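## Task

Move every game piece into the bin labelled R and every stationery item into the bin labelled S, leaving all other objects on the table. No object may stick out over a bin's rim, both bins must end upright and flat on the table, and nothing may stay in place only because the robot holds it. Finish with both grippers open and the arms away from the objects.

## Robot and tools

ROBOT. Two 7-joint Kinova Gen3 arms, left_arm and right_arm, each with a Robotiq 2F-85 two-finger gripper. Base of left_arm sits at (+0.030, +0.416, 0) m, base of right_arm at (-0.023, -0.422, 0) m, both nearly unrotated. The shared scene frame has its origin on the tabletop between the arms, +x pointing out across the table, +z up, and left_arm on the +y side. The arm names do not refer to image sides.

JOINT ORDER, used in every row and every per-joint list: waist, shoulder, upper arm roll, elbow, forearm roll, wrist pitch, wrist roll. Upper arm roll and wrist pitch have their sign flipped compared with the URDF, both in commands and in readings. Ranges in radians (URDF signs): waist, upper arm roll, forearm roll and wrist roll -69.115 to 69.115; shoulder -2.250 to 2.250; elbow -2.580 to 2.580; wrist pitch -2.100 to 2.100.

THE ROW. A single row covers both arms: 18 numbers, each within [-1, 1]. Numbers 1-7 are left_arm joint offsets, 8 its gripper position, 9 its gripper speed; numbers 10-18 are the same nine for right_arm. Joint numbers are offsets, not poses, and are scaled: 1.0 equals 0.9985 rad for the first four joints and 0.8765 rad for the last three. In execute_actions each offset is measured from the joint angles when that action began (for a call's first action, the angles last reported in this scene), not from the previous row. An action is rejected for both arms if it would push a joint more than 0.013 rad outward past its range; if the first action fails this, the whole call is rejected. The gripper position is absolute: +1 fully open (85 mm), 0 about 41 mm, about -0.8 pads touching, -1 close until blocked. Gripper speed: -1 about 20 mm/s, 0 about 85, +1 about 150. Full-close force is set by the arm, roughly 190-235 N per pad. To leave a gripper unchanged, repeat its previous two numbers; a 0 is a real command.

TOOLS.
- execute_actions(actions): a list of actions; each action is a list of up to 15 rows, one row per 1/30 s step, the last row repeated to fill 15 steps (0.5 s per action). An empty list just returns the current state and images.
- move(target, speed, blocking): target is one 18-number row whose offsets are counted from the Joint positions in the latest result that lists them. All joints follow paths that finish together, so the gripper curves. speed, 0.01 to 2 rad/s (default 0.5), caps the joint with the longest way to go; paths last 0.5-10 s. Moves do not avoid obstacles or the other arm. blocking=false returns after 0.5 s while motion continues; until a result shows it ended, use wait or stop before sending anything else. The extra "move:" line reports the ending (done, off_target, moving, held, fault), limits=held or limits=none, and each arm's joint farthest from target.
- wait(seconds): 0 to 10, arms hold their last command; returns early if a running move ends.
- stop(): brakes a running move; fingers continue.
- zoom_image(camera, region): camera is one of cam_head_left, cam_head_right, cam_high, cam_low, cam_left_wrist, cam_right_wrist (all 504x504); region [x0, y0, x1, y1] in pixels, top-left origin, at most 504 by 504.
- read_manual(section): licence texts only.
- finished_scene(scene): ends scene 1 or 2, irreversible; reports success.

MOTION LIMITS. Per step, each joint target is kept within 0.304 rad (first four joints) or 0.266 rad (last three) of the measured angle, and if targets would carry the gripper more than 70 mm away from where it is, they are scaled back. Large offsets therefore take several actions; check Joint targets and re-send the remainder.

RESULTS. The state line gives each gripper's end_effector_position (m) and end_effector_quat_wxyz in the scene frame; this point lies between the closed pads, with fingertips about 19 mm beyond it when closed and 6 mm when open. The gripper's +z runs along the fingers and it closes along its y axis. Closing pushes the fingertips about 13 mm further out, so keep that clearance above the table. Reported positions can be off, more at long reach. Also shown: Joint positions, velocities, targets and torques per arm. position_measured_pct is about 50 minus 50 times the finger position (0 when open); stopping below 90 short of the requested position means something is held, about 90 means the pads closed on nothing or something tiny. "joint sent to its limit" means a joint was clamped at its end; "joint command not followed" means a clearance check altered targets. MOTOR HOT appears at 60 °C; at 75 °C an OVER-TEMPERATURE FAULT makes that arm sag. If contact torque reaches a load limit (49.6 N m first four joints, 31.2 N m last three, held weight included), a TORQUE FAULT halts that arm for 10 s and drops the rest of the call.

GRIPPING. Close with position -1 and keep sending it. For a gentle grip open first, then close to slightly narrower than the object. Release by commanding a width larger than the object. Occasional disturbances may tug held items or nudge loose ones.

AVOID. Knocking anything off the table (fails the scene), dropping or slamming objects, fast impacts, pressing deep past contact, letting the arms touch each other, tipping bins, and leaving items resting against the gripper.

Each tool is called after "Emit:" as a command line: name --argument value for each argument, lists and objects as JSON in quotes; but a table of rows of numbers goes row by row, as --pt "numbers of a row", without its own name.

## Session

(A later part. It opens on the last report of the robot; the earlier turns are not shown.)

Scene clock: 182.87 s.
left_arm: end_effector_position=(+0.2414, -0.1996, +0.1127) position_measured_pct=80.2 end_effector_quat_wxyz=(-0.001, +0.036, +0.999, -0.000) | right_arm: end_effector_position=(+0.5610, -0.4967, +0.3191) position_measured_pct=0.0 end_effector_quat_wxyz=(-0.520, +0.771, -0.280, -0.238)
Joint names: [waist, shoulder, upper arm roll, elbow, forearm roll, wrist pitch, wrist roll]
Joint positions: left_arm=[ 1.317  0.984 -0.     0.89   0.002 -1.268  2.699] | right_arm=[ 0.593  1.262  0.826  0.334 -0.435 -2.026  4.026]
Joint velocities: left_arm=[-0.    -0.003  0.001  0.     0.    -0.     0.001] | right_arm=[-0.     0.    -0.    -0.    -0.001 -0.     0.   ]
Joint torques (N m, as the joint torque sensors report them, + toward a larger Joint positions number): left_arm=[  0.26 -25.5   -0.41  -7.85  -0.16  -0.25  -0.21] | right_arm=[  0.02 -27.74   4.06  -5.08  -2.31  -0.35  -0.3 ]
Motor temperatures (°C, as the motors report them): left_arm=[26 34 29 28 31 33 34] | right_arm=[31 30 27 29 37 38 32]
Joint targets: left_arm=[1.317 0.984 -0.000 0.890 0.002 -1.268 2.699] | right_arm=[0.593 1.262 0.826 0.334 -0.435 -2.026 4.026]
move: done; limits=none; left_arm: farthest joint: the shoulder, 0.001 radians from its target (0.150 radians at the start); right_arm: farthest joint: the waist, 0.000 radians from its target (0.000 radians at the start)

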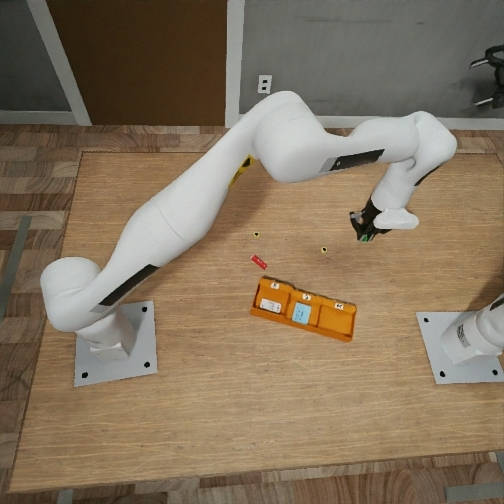

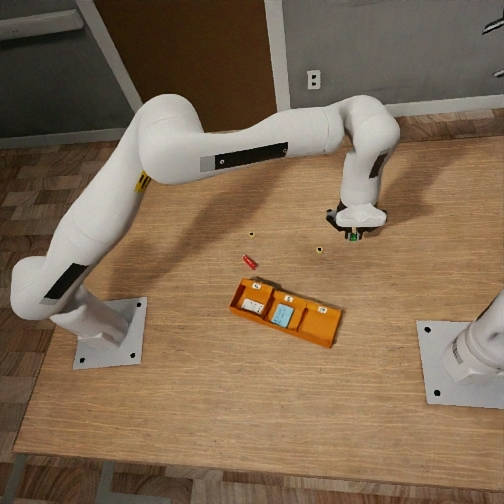

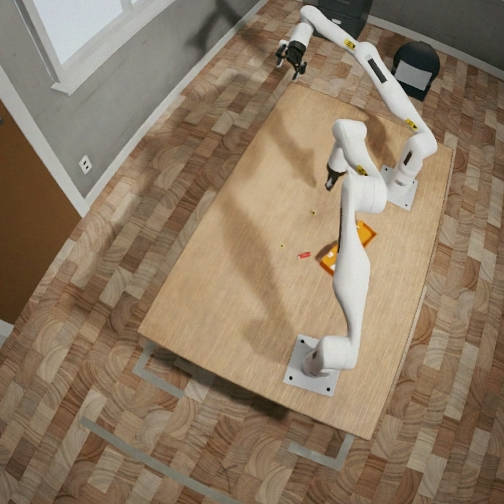

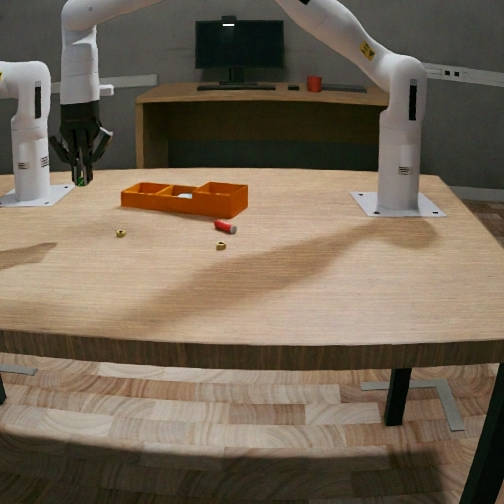

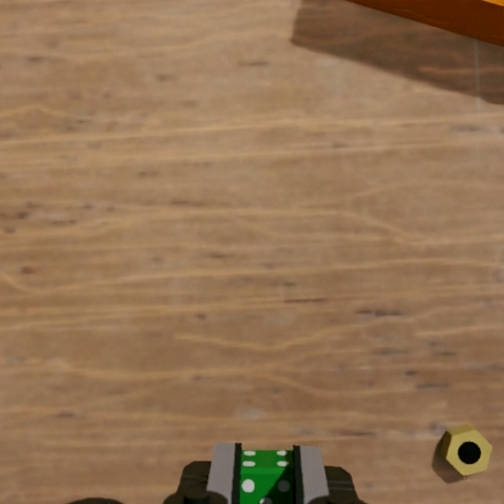

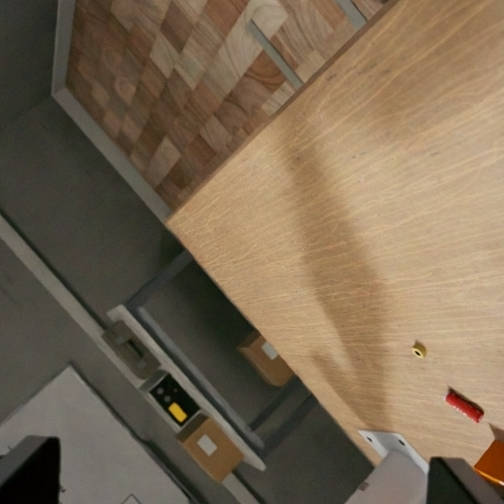

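Emit:
move --target '[0.03,-0.3,0,0.6,0,0.3,-0.08,-1,0.5,0,0,0,0,0,0,0,1,0]' --speed 1

Emit:
move --target '[0.033,-0.184,0,0.518,0,0.422,-0.074,-1,0.5,0,0,0,0,0,0,0,1,0]' --speed 0.8

Scene clock: 189.67 s.
left_arm: end_effector_position=(+0.1774, -0.0766, +0.1215) position_measured_pct=80.2 end_effector_quat_wxyz=(-0.008, +0.086, +0.996, +0.017) | right_arm: end_effector_position=(+0.5610, -0.4967, +0.3191) position_measured_pct=0.0 end_effector_quat_wxyz=(-0.520, +0.771, -0.280, -0.238)
Joint names: [waist, shoulder, upper arm roll, elbow, forearm roll, wrist pitch, wrist roll]
Joint positions: left_arm=[ 1.347  0.684 -0.     1.489  0.002 -1.005  2.629] | right_arm=[ 0.593  1.262  0.826  0.334 -0.435 -2.026  4.026]
Joint velocities: left_arm=[ 0.001 -0.001 -0.001  0.     0.001 -0.001 -0.001] | right_arm=[-0.001  0.001 -0.    -0.001  0.002  0.001  0.   ]
Joint torques (N m, as the joint torque sensors report them, + toward a larger Joint positions number): left_arm=[  0.12 -20.12  -0.28  -6.68  -0.13  -0.38  -0.25] | right_arm=[  0.12 -27.62   4.17  -5.06  -2.43  -0.47  -0.3 ]
Motor temperatures (°C, as the motors report them): left_arm=[26 34 29 28 31 33 34] | right_arm=[31 30 27 29 37 38 32]
Joint targets: left_arm=[1.347 0.684 -0.000 1.489 0.002 -1.005 2.629] | right_arm=[0.593 1.262 0.826 0.334 -0.435 -2.026 4.026]
move: done; limits=none; left_arm: farthest joint: the waist, 0.000 radians from its target (0.030 radians at the start); right_arm: farthest joint: the waist, 0.000 radians from its target (0.000 radians at the start)

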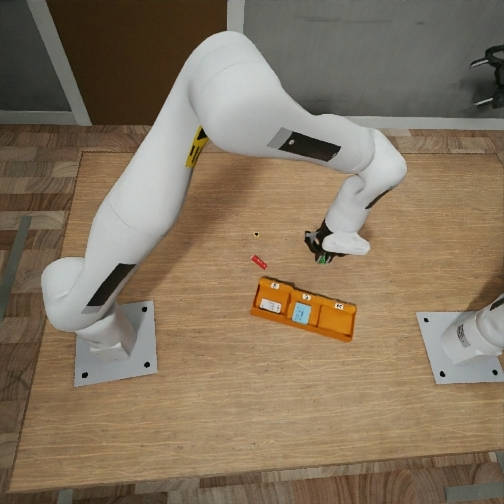

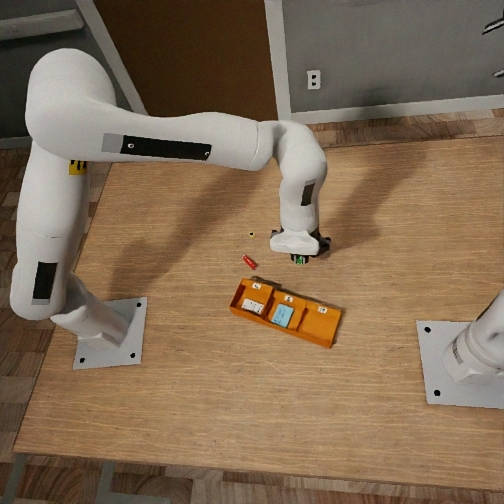

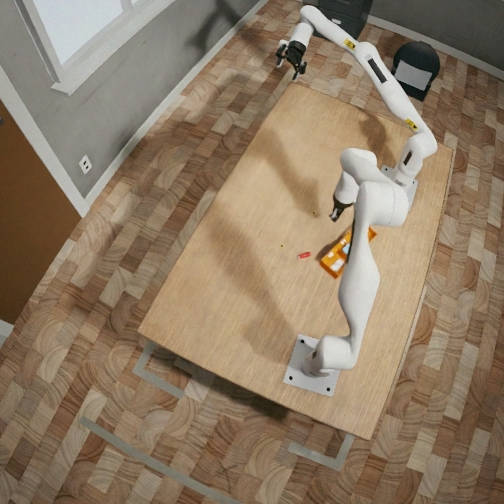

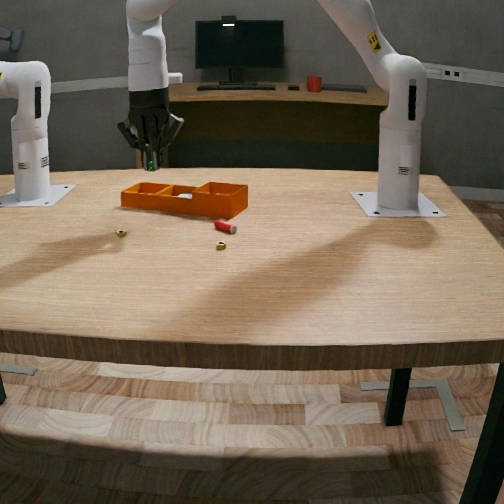

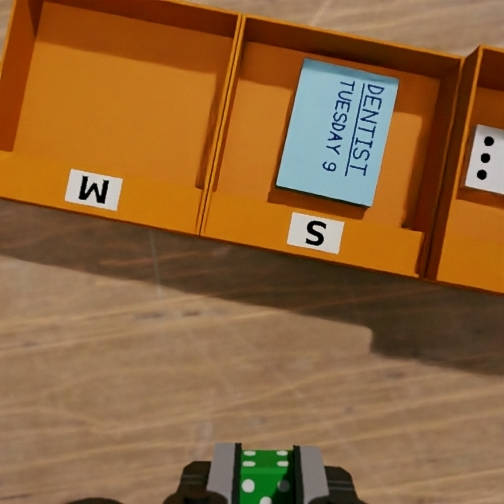

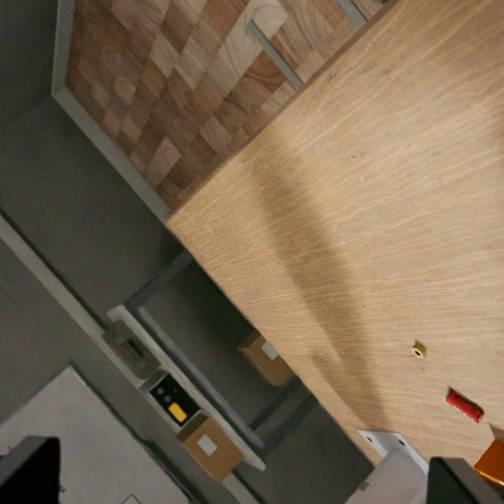

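Scene clock: 190.97 s.
left_arm: end_effector_position=(+0.1234, +0.0384, +0.0893) position_measured_pct=80.2 end_effector_quat_wxyz=(-0.001, +0.134, +0.991, +0.000) | right_arm: end_effector_position=(+0.5610, -0.4967, +0.3191) position_measured_pct=0.0 end_effector_quat_wxyz=(-0.520, +0.771, -0.280, -0.238)
Joint names: [waist, shoulder, upper arm roll, elbow, forearm roll, wrist pitch, wrist roll]
Joint positions: left_arm=[ 1.38   0.501 -0.     2.006  0.002 -0.635  2.564] | right_arm=[ 0.593  1.262  0.826  0.334 -0.435 -2.026  4.026]
Joint velocities: left_arm=[-0.001 -0.003 -0.001  0.001 -0.     0.    -0.001] | right_arm=[ 0.001  0.001 -0.    -0.    -0.001  0.001 -0.   ]
Joint torques (N m, as the joint torque sensors report them, + toward a larger Joint positions number): left_arm=[  0.12 -15.1   -0.26  -4.72  -0.08  -0.09  -0.25] | right_arm=[  0.16 -27.65   4.17  -5.26  -2.4   -0.41  -0.38]
Motor temperatures (°C, as the motors report them): left_arm=[26 34 29 28 31 33 34] | right_arm=[31 30 27 29 37 38 32]
Joint targets: left_arm=[1.380 0.501 -0.000 2.006 0.002 -0.635 2.564] | right_arm=[0.593 1.262 0.826 0.334 -0.435 -2.026 4.026]
move: done; limits=none; left_arm: farthest joint: the shoulder, 0.001 radians from its target (0.184 radians at the start); right_arm: farthest joint: the waist, 0.000 radians from its target (0.000 radians at the start)

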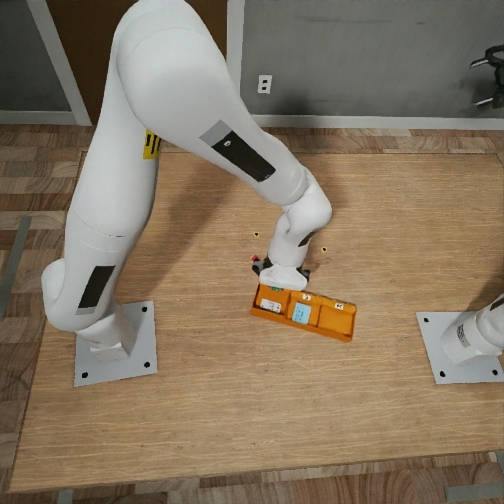

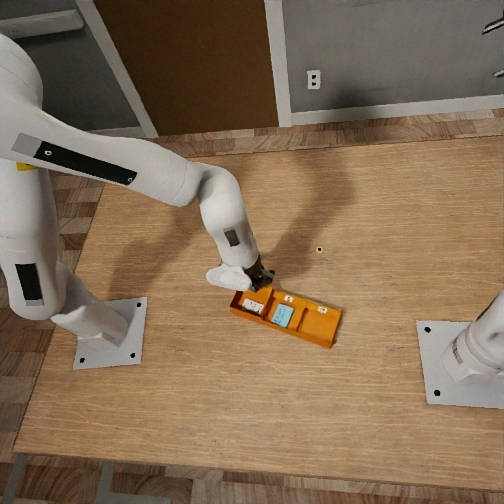

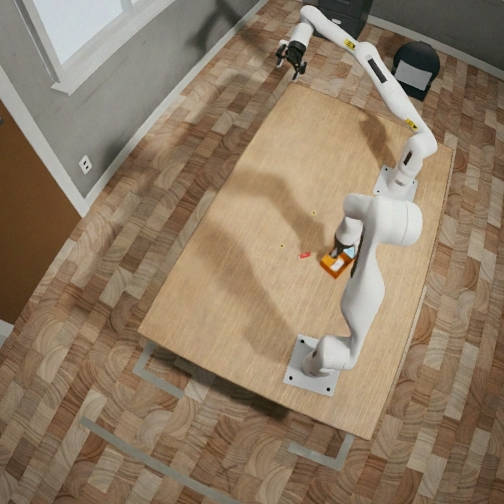

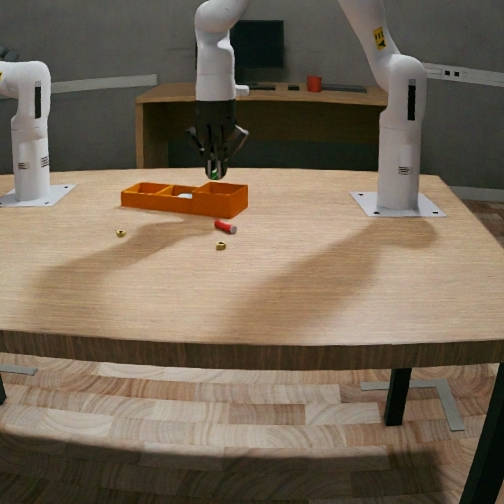

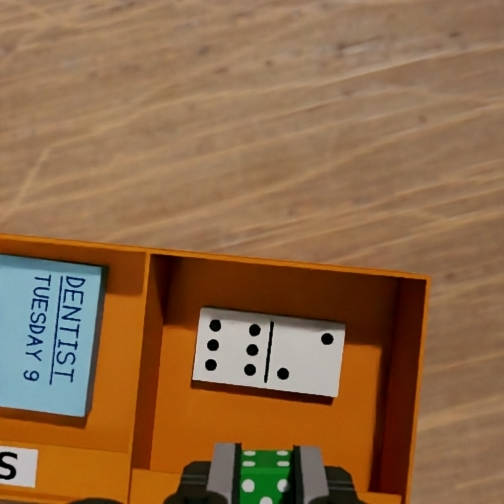

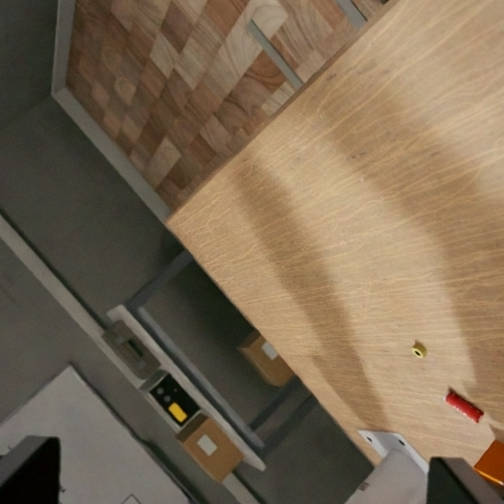

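Emit:
move --target '[0.05,-0.015,0,0.03,0,0.017,0.057,-1,0.5,0,0,0,0,0,0,0,1,0]' --speed 0.3

Emit:
move --target '[0,0.113,0,0.039,0,0.173,0,-1,0.5,0,0,0,0,0,0,0,1,0]' --speed 0.12

Scene clock: 202.93 s.
left_arm: end_effector_position=(+0.1021, +0.0433, +0.0895) position_measured_pct=80.2 end_effector_quat_wxyz=(-0.001, +0.134, +0.991, +0.000) | right_arm: end_effector_position=(+0.5610, -0.4967, +0.3191) position_measured_pct=0.0 end_effector_quat_wxyz=(-0.520, +0.771, -0.280, -0.238)
Joint names: [waist, shoulder, upper arm roll, elbow, forearm roll, wrist pitch, wrist roll]
Joint positions: left_arm=[ 1.43   0.486 -0.     2.036  0.002 -0.62   2.614] | right_arm=[ 0.593  1.262  0.826  0.334 -0.435 -2.026  4.026]
Joint velocities: left_arm=[ 0.004 -0.002 -0.001 -0.     0.001  0.    -0.   ] | right_arm=[ 0.001 -0.001 -0.     0.001 -0.002  0.     0.   ]
Joint torques (N m, as the joint torque sensors report them, + toward a larger Joint positions number): left_arm=[  0.29 -14.62  -0.16  -4.6   -0.19  -0.23  -0.26] | right_arm=[  0.13 -27.63   4.2   -5.22  -2.35  -0.39  -0.32]
Motor temperatures (°C, as the motors report them): left_arm=[26 34 29 28 31 33 34] | right_arm=[31 30 27 29 37 38 32]
Joint targets: left_arm=[1.430 0.486 -0.000 2.036 0.002 -0.620 2.614] | right_arm=[0.593 1.262 0.826 0.334 -0.435 -2.026 4.026]
move: done; limits=none; left_arm: farthest joint: the waist, 0.000 radians from its target (0.050 radians at the start); right_arm: farthest joint: the waist, 0.000 radians from its target (0.000 radians at the start)

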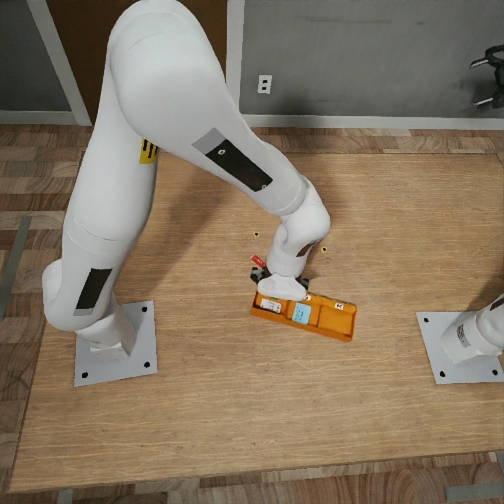

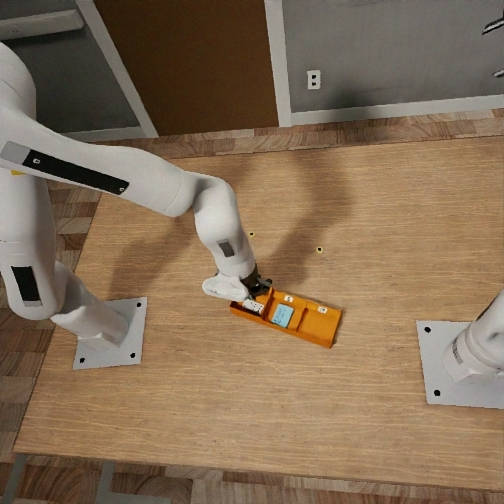

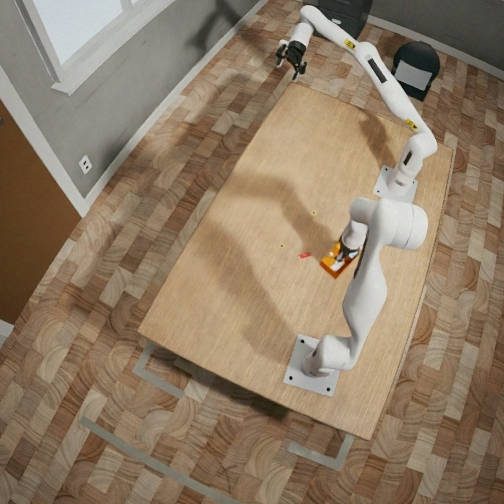

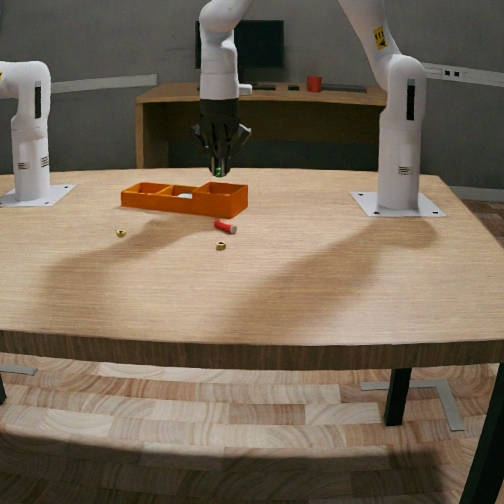

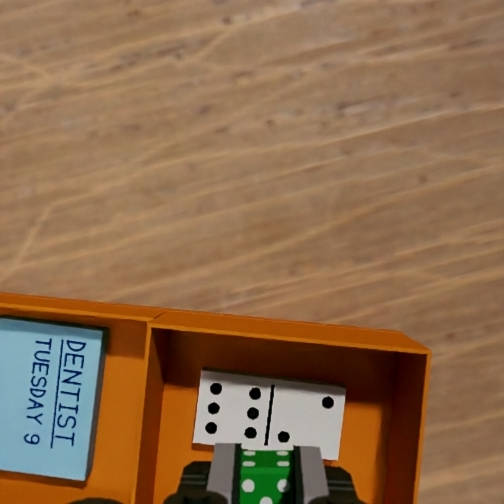

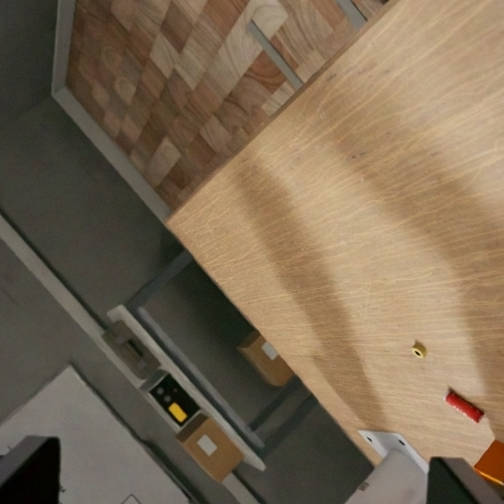

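Scene clock: 204.53 s.
left_arm: end_effector_position=(+0.1021, +0.0435, +0.0405) position_measured_pct=80.2 end_effector_quat_wxyz=(-0.001, +0.134, +0.991, +0.000) | right_arm: end_effector_position=(+0.5610, -0.4967, +0.3191) position_measured_pct=0.0 end_effector_quat_wxyz=(-0.520, +0.771, -0.280, -0.238)
Joint names: [waist, shoulder, upper arm roll, elbow, forearm roll, wrist pitch, wrist roll]
Joint positions: left_arm=[ 1.43   0.599 -0.     2.075  0.002 -0.469  2.614] | right_arm=[ 0.593  1.262  0.826  0.334 -0.435 -2.026  4.026]
Joint velocities: left_arm=[ 0.     0.002  0.     0.    -0.001  0.001  0.001] | right_arm=[-0.    -0.001  0.    -0.001 -0.001  0.001  0.   ]
Joint torques (N m, as the joint torque sensors report them, + toward a larger Joint positions number): left_arm=[  0.07 -15.37  -0.28  -3.47  -0.07  -0.18  -0.26] | right_arm=[  0.11 -27.63   4.26  -5.17  -2.42  -0.49  -0.23]
Motor temperatures (°C, as the motors report them): left_arm=[26 34 29 28 31 33 34] | right_arm=[31 30 27 29 37 38 32]
Joint targets: left_arm=[1.430 0.599 -0.000 2.075 0.002 -0.469 2.614] | right_arm=[0.593 1.262 0.826 0.334 -0.435 -2.026 4.026]
move: done; limits=none; left_arm: farthest joint: the waist, 0.000 radians from its target (0.000 radians at the start); right_arm: farthest joint: the waist, 0.000 radians from its target (0.000 radians at the start)

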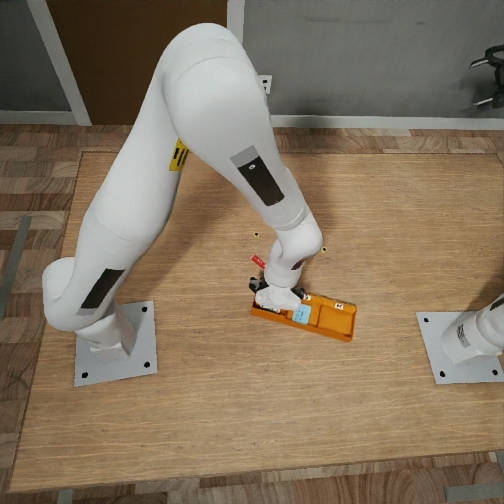

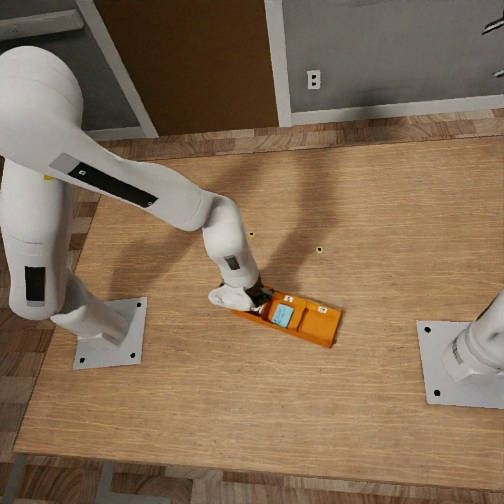

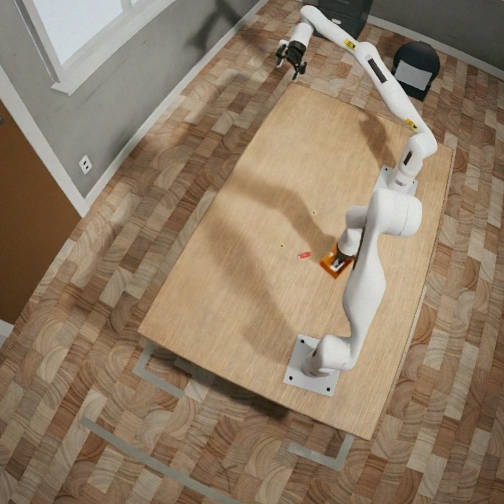

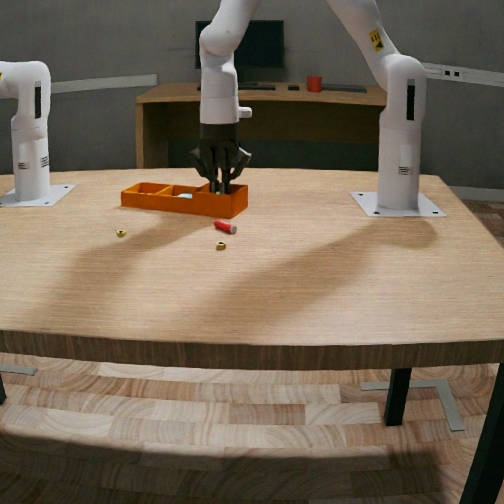

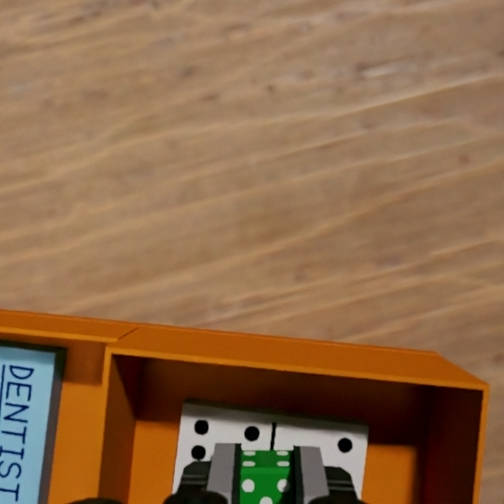

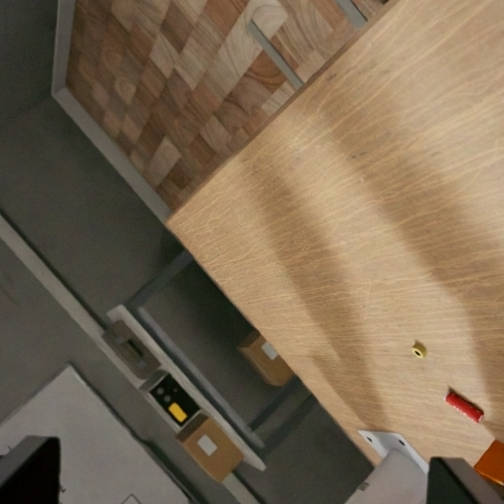

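Emit:
move --target '[0,0,0,0,0,0,0,-0.35,0.3,0,0,0,0,0,0,0,1,0]'

Emit:
move --target '[0,-0.2,0,-0.05,0,-0.28,0,-0.35,0.3,0,0,0,0,0,0,0,1,0]'

Emit:
move --target '[-0.6,-0.1,0,-0.1,0,-0.2,0,-0.35,0.3,0,0,0,0,0,0,0,1,0]' --speed 1

Emit:
zoom_image --camera "cam_head_left" --region '[230,220,380,350]'

Scene clock: 212.60 s.
left_arm: end_effector_position=(+0.1021, +0.0435, +0.0405) position_measured_pct=67.5 end_effector_quat_wxyz=(-0.001, +0.134, +0.991, +0.000) | right_arm: end_effector_position=(+0.5610, -0.4967, +0.3191) position_measured_pct=0.0 end_effector_quat_wxyz=(-0.520, +0.771, -0.280, -0.238)
Joint names: [waist, shoulder, upper arm roll, elbow, forearm roll, wrist pitch, wrist roll]
Joint positions: left_arm=[ 1.43   0.599 -0.     2.075  0.002 -0.469  2.614] | right_arm=[ 0.593  1.262  0.826  0.334 -0.435 -2.026  4.026]
Joint velocities: left_arm=[-0.001  0.     0.    -0.001 -0.001  0.     0.   ] | right_arm=[ 0.001 -0.     0.     0.     0.     0.001 -0.   ]
Joint torques (N m, as the joint torque sensors report them, + toward a larger Joint positions number): left_arm=[  0.17 -15.52  -0.2   -3.45  -0.11  -0.18  -0.26] | right_arm=[  0.17 -27.52   4.14  -5.16  -2.36  -0.39  -0.32]
Motor temperatures (°C, as the motors report them): left_arm=[26 34 29 28 31 33 34] | right_arm=[31 30 27 29 37 38 32]
Joint targets: left_arm=[1.430 0.599 -0.000 2.075 0.002 -0.469 2.614] | right_arm=[0.593 1.262 0.826 0.334 -0.435 -2.026 4.026]
move: done; limits=none; left_arm: farthest joint: the waist, 0.000 radians from its target (0.000 radians at the start); right_arm: farthest joint: the waist, 0.000 radians from its target (0.000 radians at the start)

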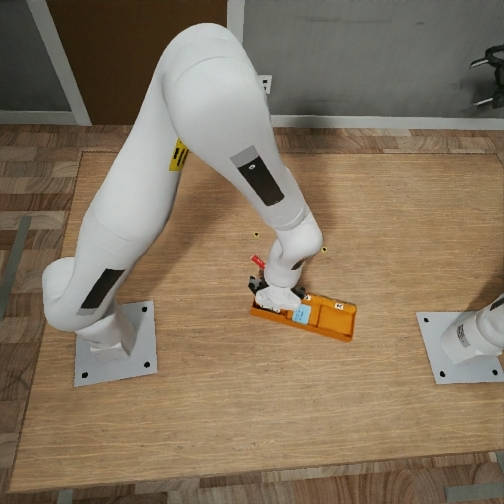

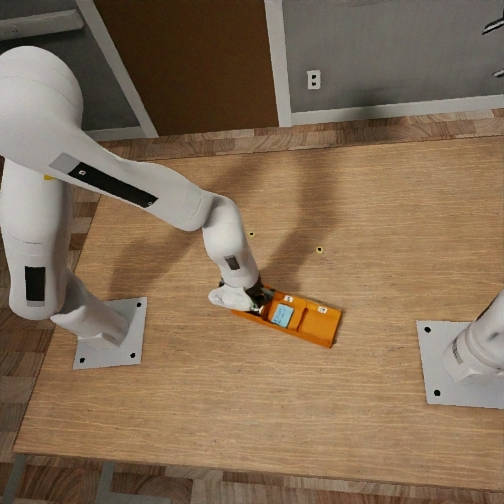

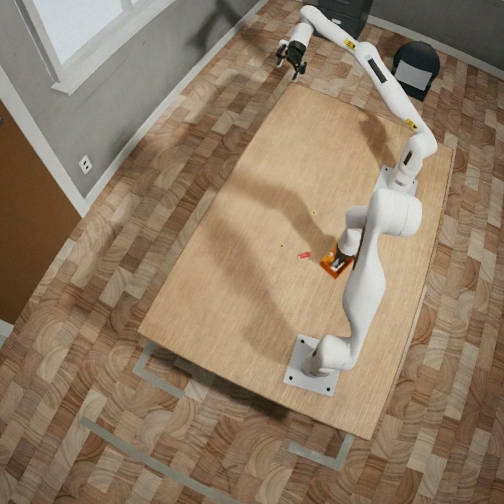

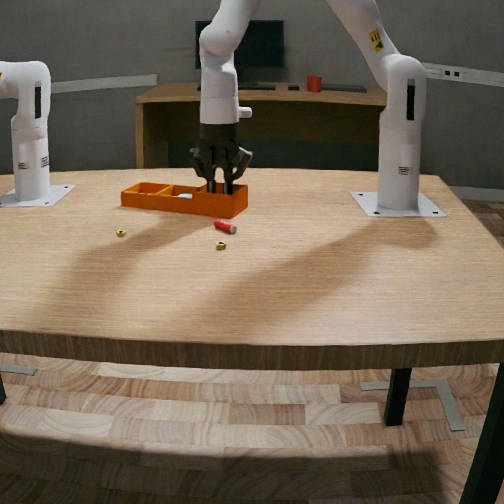

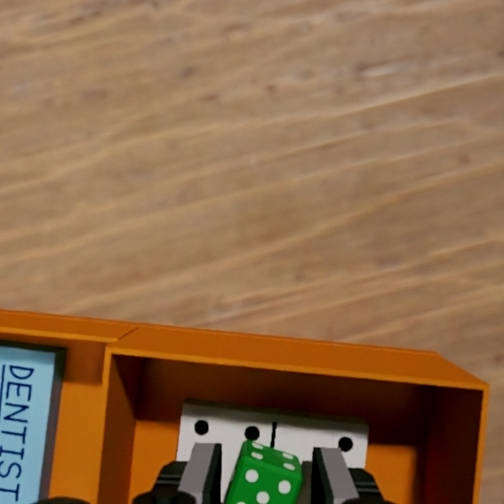

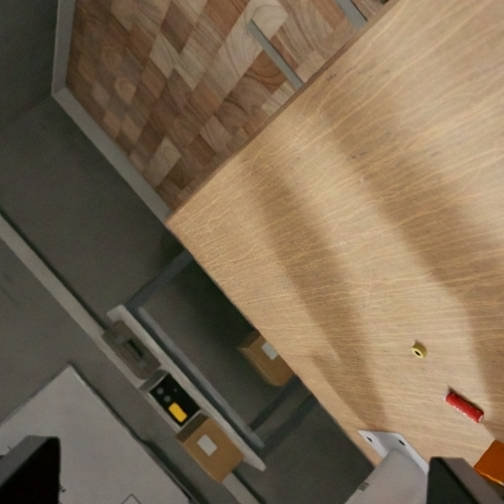

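Scene clock: 213.67 s.
left_arm: end_effector_position=(+0.1002, +0.0506, +0.1242) position_measured_pct=67.5 end_effector_quat_wxyz=(+0.000, +0.134, +0.991, -0.002) | right_arm: end_effector_position=(+0.5610, -0.4967, +0.3191) position_measured_pct=0.0 end_effector_quat_wxyz=(-0.520, +0.771, -0.280, -0.238)
Joint names: [waist, shoulder, upper arm roll, elbow, forearm roll, wrist pitch, wrist roll]
Joint positions: left_arm=[ 1.43   0.399 -0.     2.025  0.002 -0.714  2.614] | right_arm=[ 0.593  1.262  0.826  0.334 -0.435 -2.026  4.026]
Joint velocities: left_arm=[ 0.    -0.002 -0.001  0.     0.001  0.    -0.001] | right_arm=[-0.    -0.001 -0.     0.     0.001  0.    -0.   ]
Joint torques (N m, as the joint torque sensors report them, + toward a larger Joint positions number): left_arm=[  0.14 -14.48  -0.17  -5.32  -0.12  -0.22  -0.18] | right_arm=[ -0.01 -27.53   4.    -5.05  -2.41  -0.4   -0.33]
Motor temperatures (°C, as the motors report them): left_arm=[26 34 29 28 31 33 34] | right_arm=[31 30 27 29 37 38 32]
Joint targets: left_arm=[1.430 0.399 -0.000 2.025 0.002 -0.714 2.614] | right_arm=[0.593 1.262 0.826 0.334 -0.435 -2.026 4.026]
move: done; limits=none; left_arm: farthest joint: the waist, 0.000 radians from its target (0.000 radians at the start); right_arm: farthest joint: the waist, 0.000 radians from its target (0.000 radians at the start)

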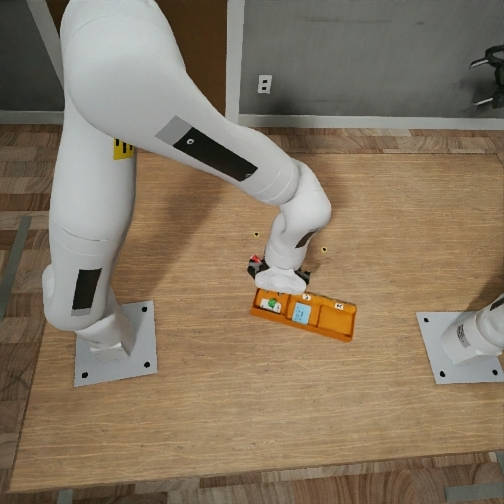

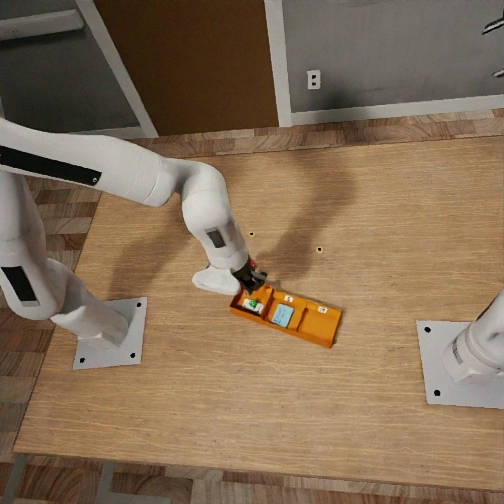

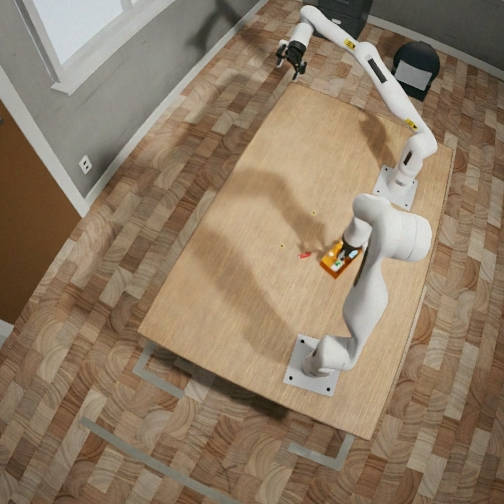

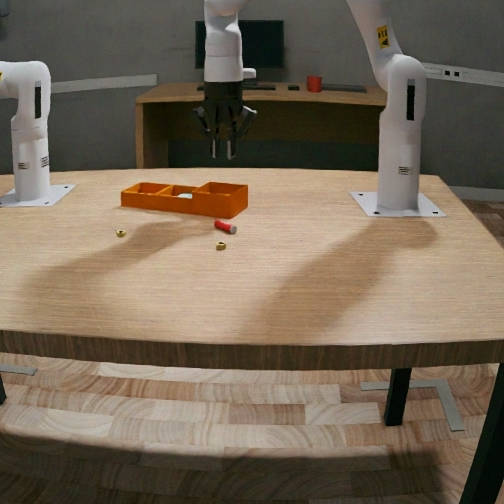

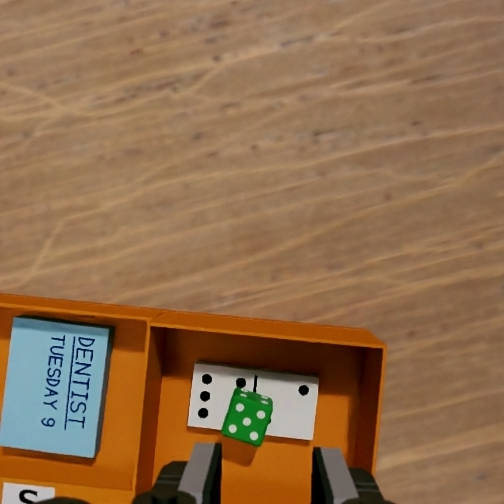

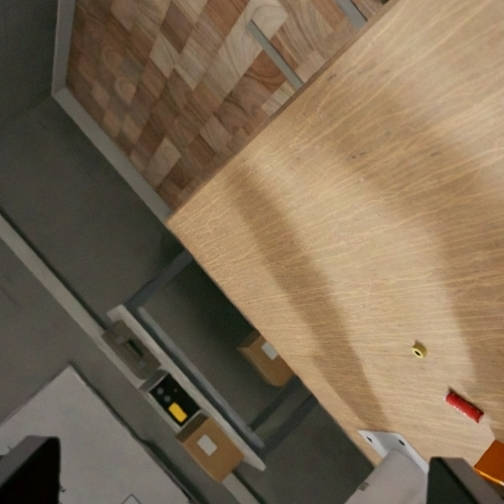

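Scene clock: 215.03 s.
left_arm: end_effector_position=(+0.3021, +0.1463, +0.1844) position_measured_pct=67.5 end_effector_quat_wxyz=(+0.008, -0.164, +0.986, -0.011) | right_arm: end_effector_position=(+0.5610, -0.4967, +0.3191) position_measured_pct=0.0 end_effector_quat_wxyz=(-0.520, +0.771, -0.280, -0.238)
Joint names: [waist, shoulder, upper arm roll, elbow, forearm roll, wrist pitch, wrist roll]
Joint positions: left_arm=[ 0.831  0.299 -0.     1.925  0.002 -0.89   2.614] | right_arm=[ 0.593  1.262  0.826  0.334 -0.435 -2.026  4.026]
Joint velocities: left_arm=[-0.004 -0.001  0.    -0.     0.    -0.001 -0.001] | right_arm=[-0.001 -0.001 -0.    -0.    -0.002  0.     0.   ]
Joint torques (N m, as the joint torque sensors report them, + toward a larger Joint positions number): left_arm=[ -0.07 -13.25  -0.09  -6.7   -0.13  -0.18  -0.28] | right_arm=[  0.25 -27.64   4.11  -5.15  -2.36  -0.41  -0.34]
Motor temperatures (°C, as the motors report them): left_arm=[26 34 29 28 31 33 34] | right_arm=[31 30 27 29 37 38 32]
Joint targets: left_arm=[0.831 0.299 -0.000 1.925 0.002 -0.890 2.614] | right_arm=[0.593 1.262 0.826 0.334 -0.435 -2.026 4.026]
move: done; limits=none; left_arm: farthest joint: the waist, 0.000 radians from its target (0.599 radians at the start); right_arm: farthest joint: the waist, 0.000 radians from its target (0.000 radians at the start)

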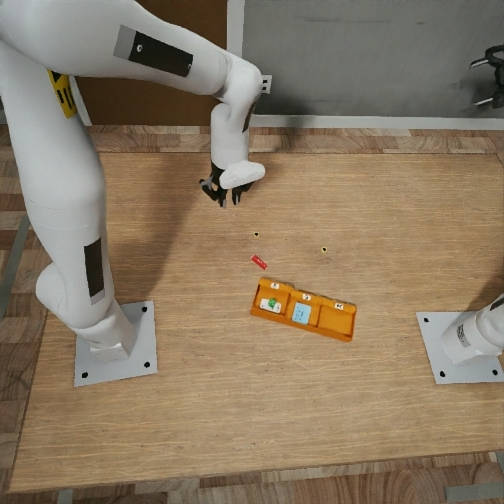

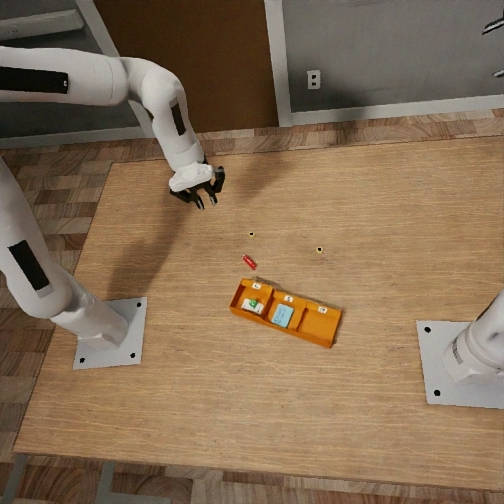

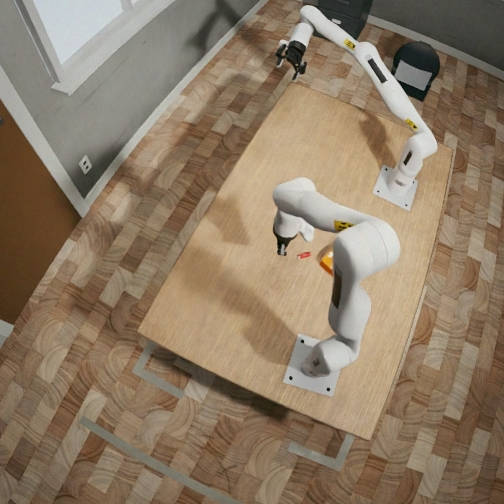

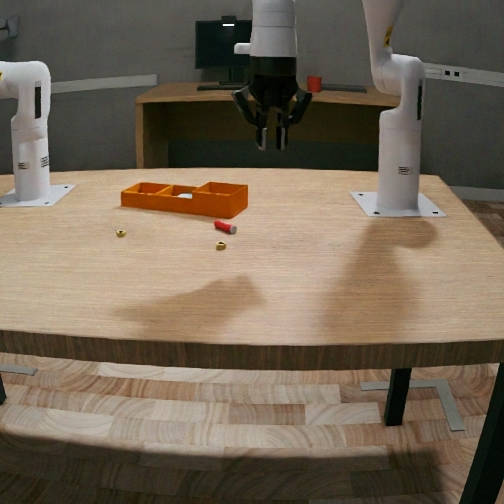

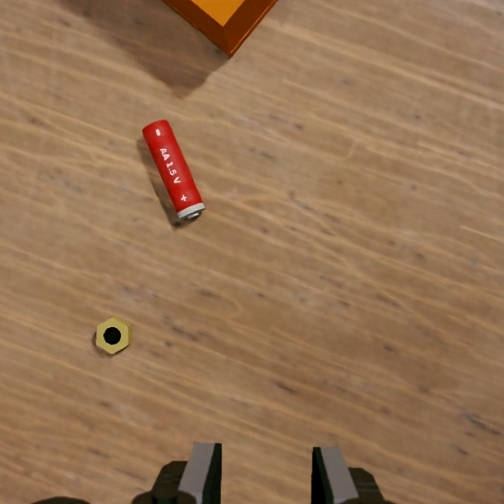

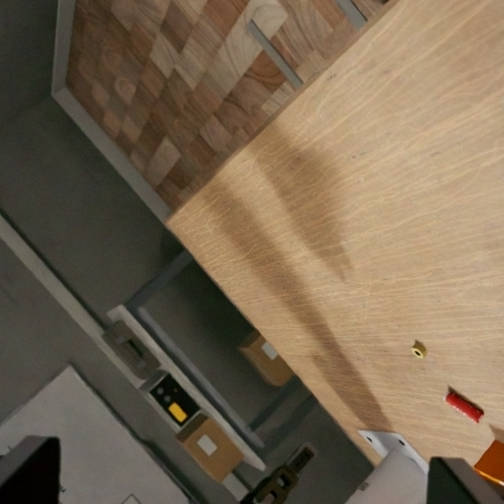

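Region (230, 220, 380, 350) of cam_head_left's 504x504 image, scaled by 3.360, with more detail than that image has; it fills the top 437 rows of this view, and the rest is white.

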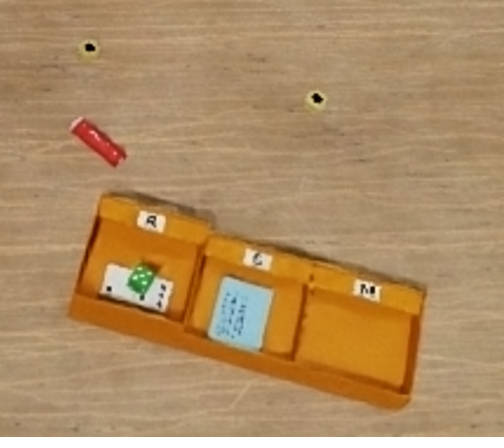

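Emit:
finished_scene --scene 1

The scene is finished: the task was done.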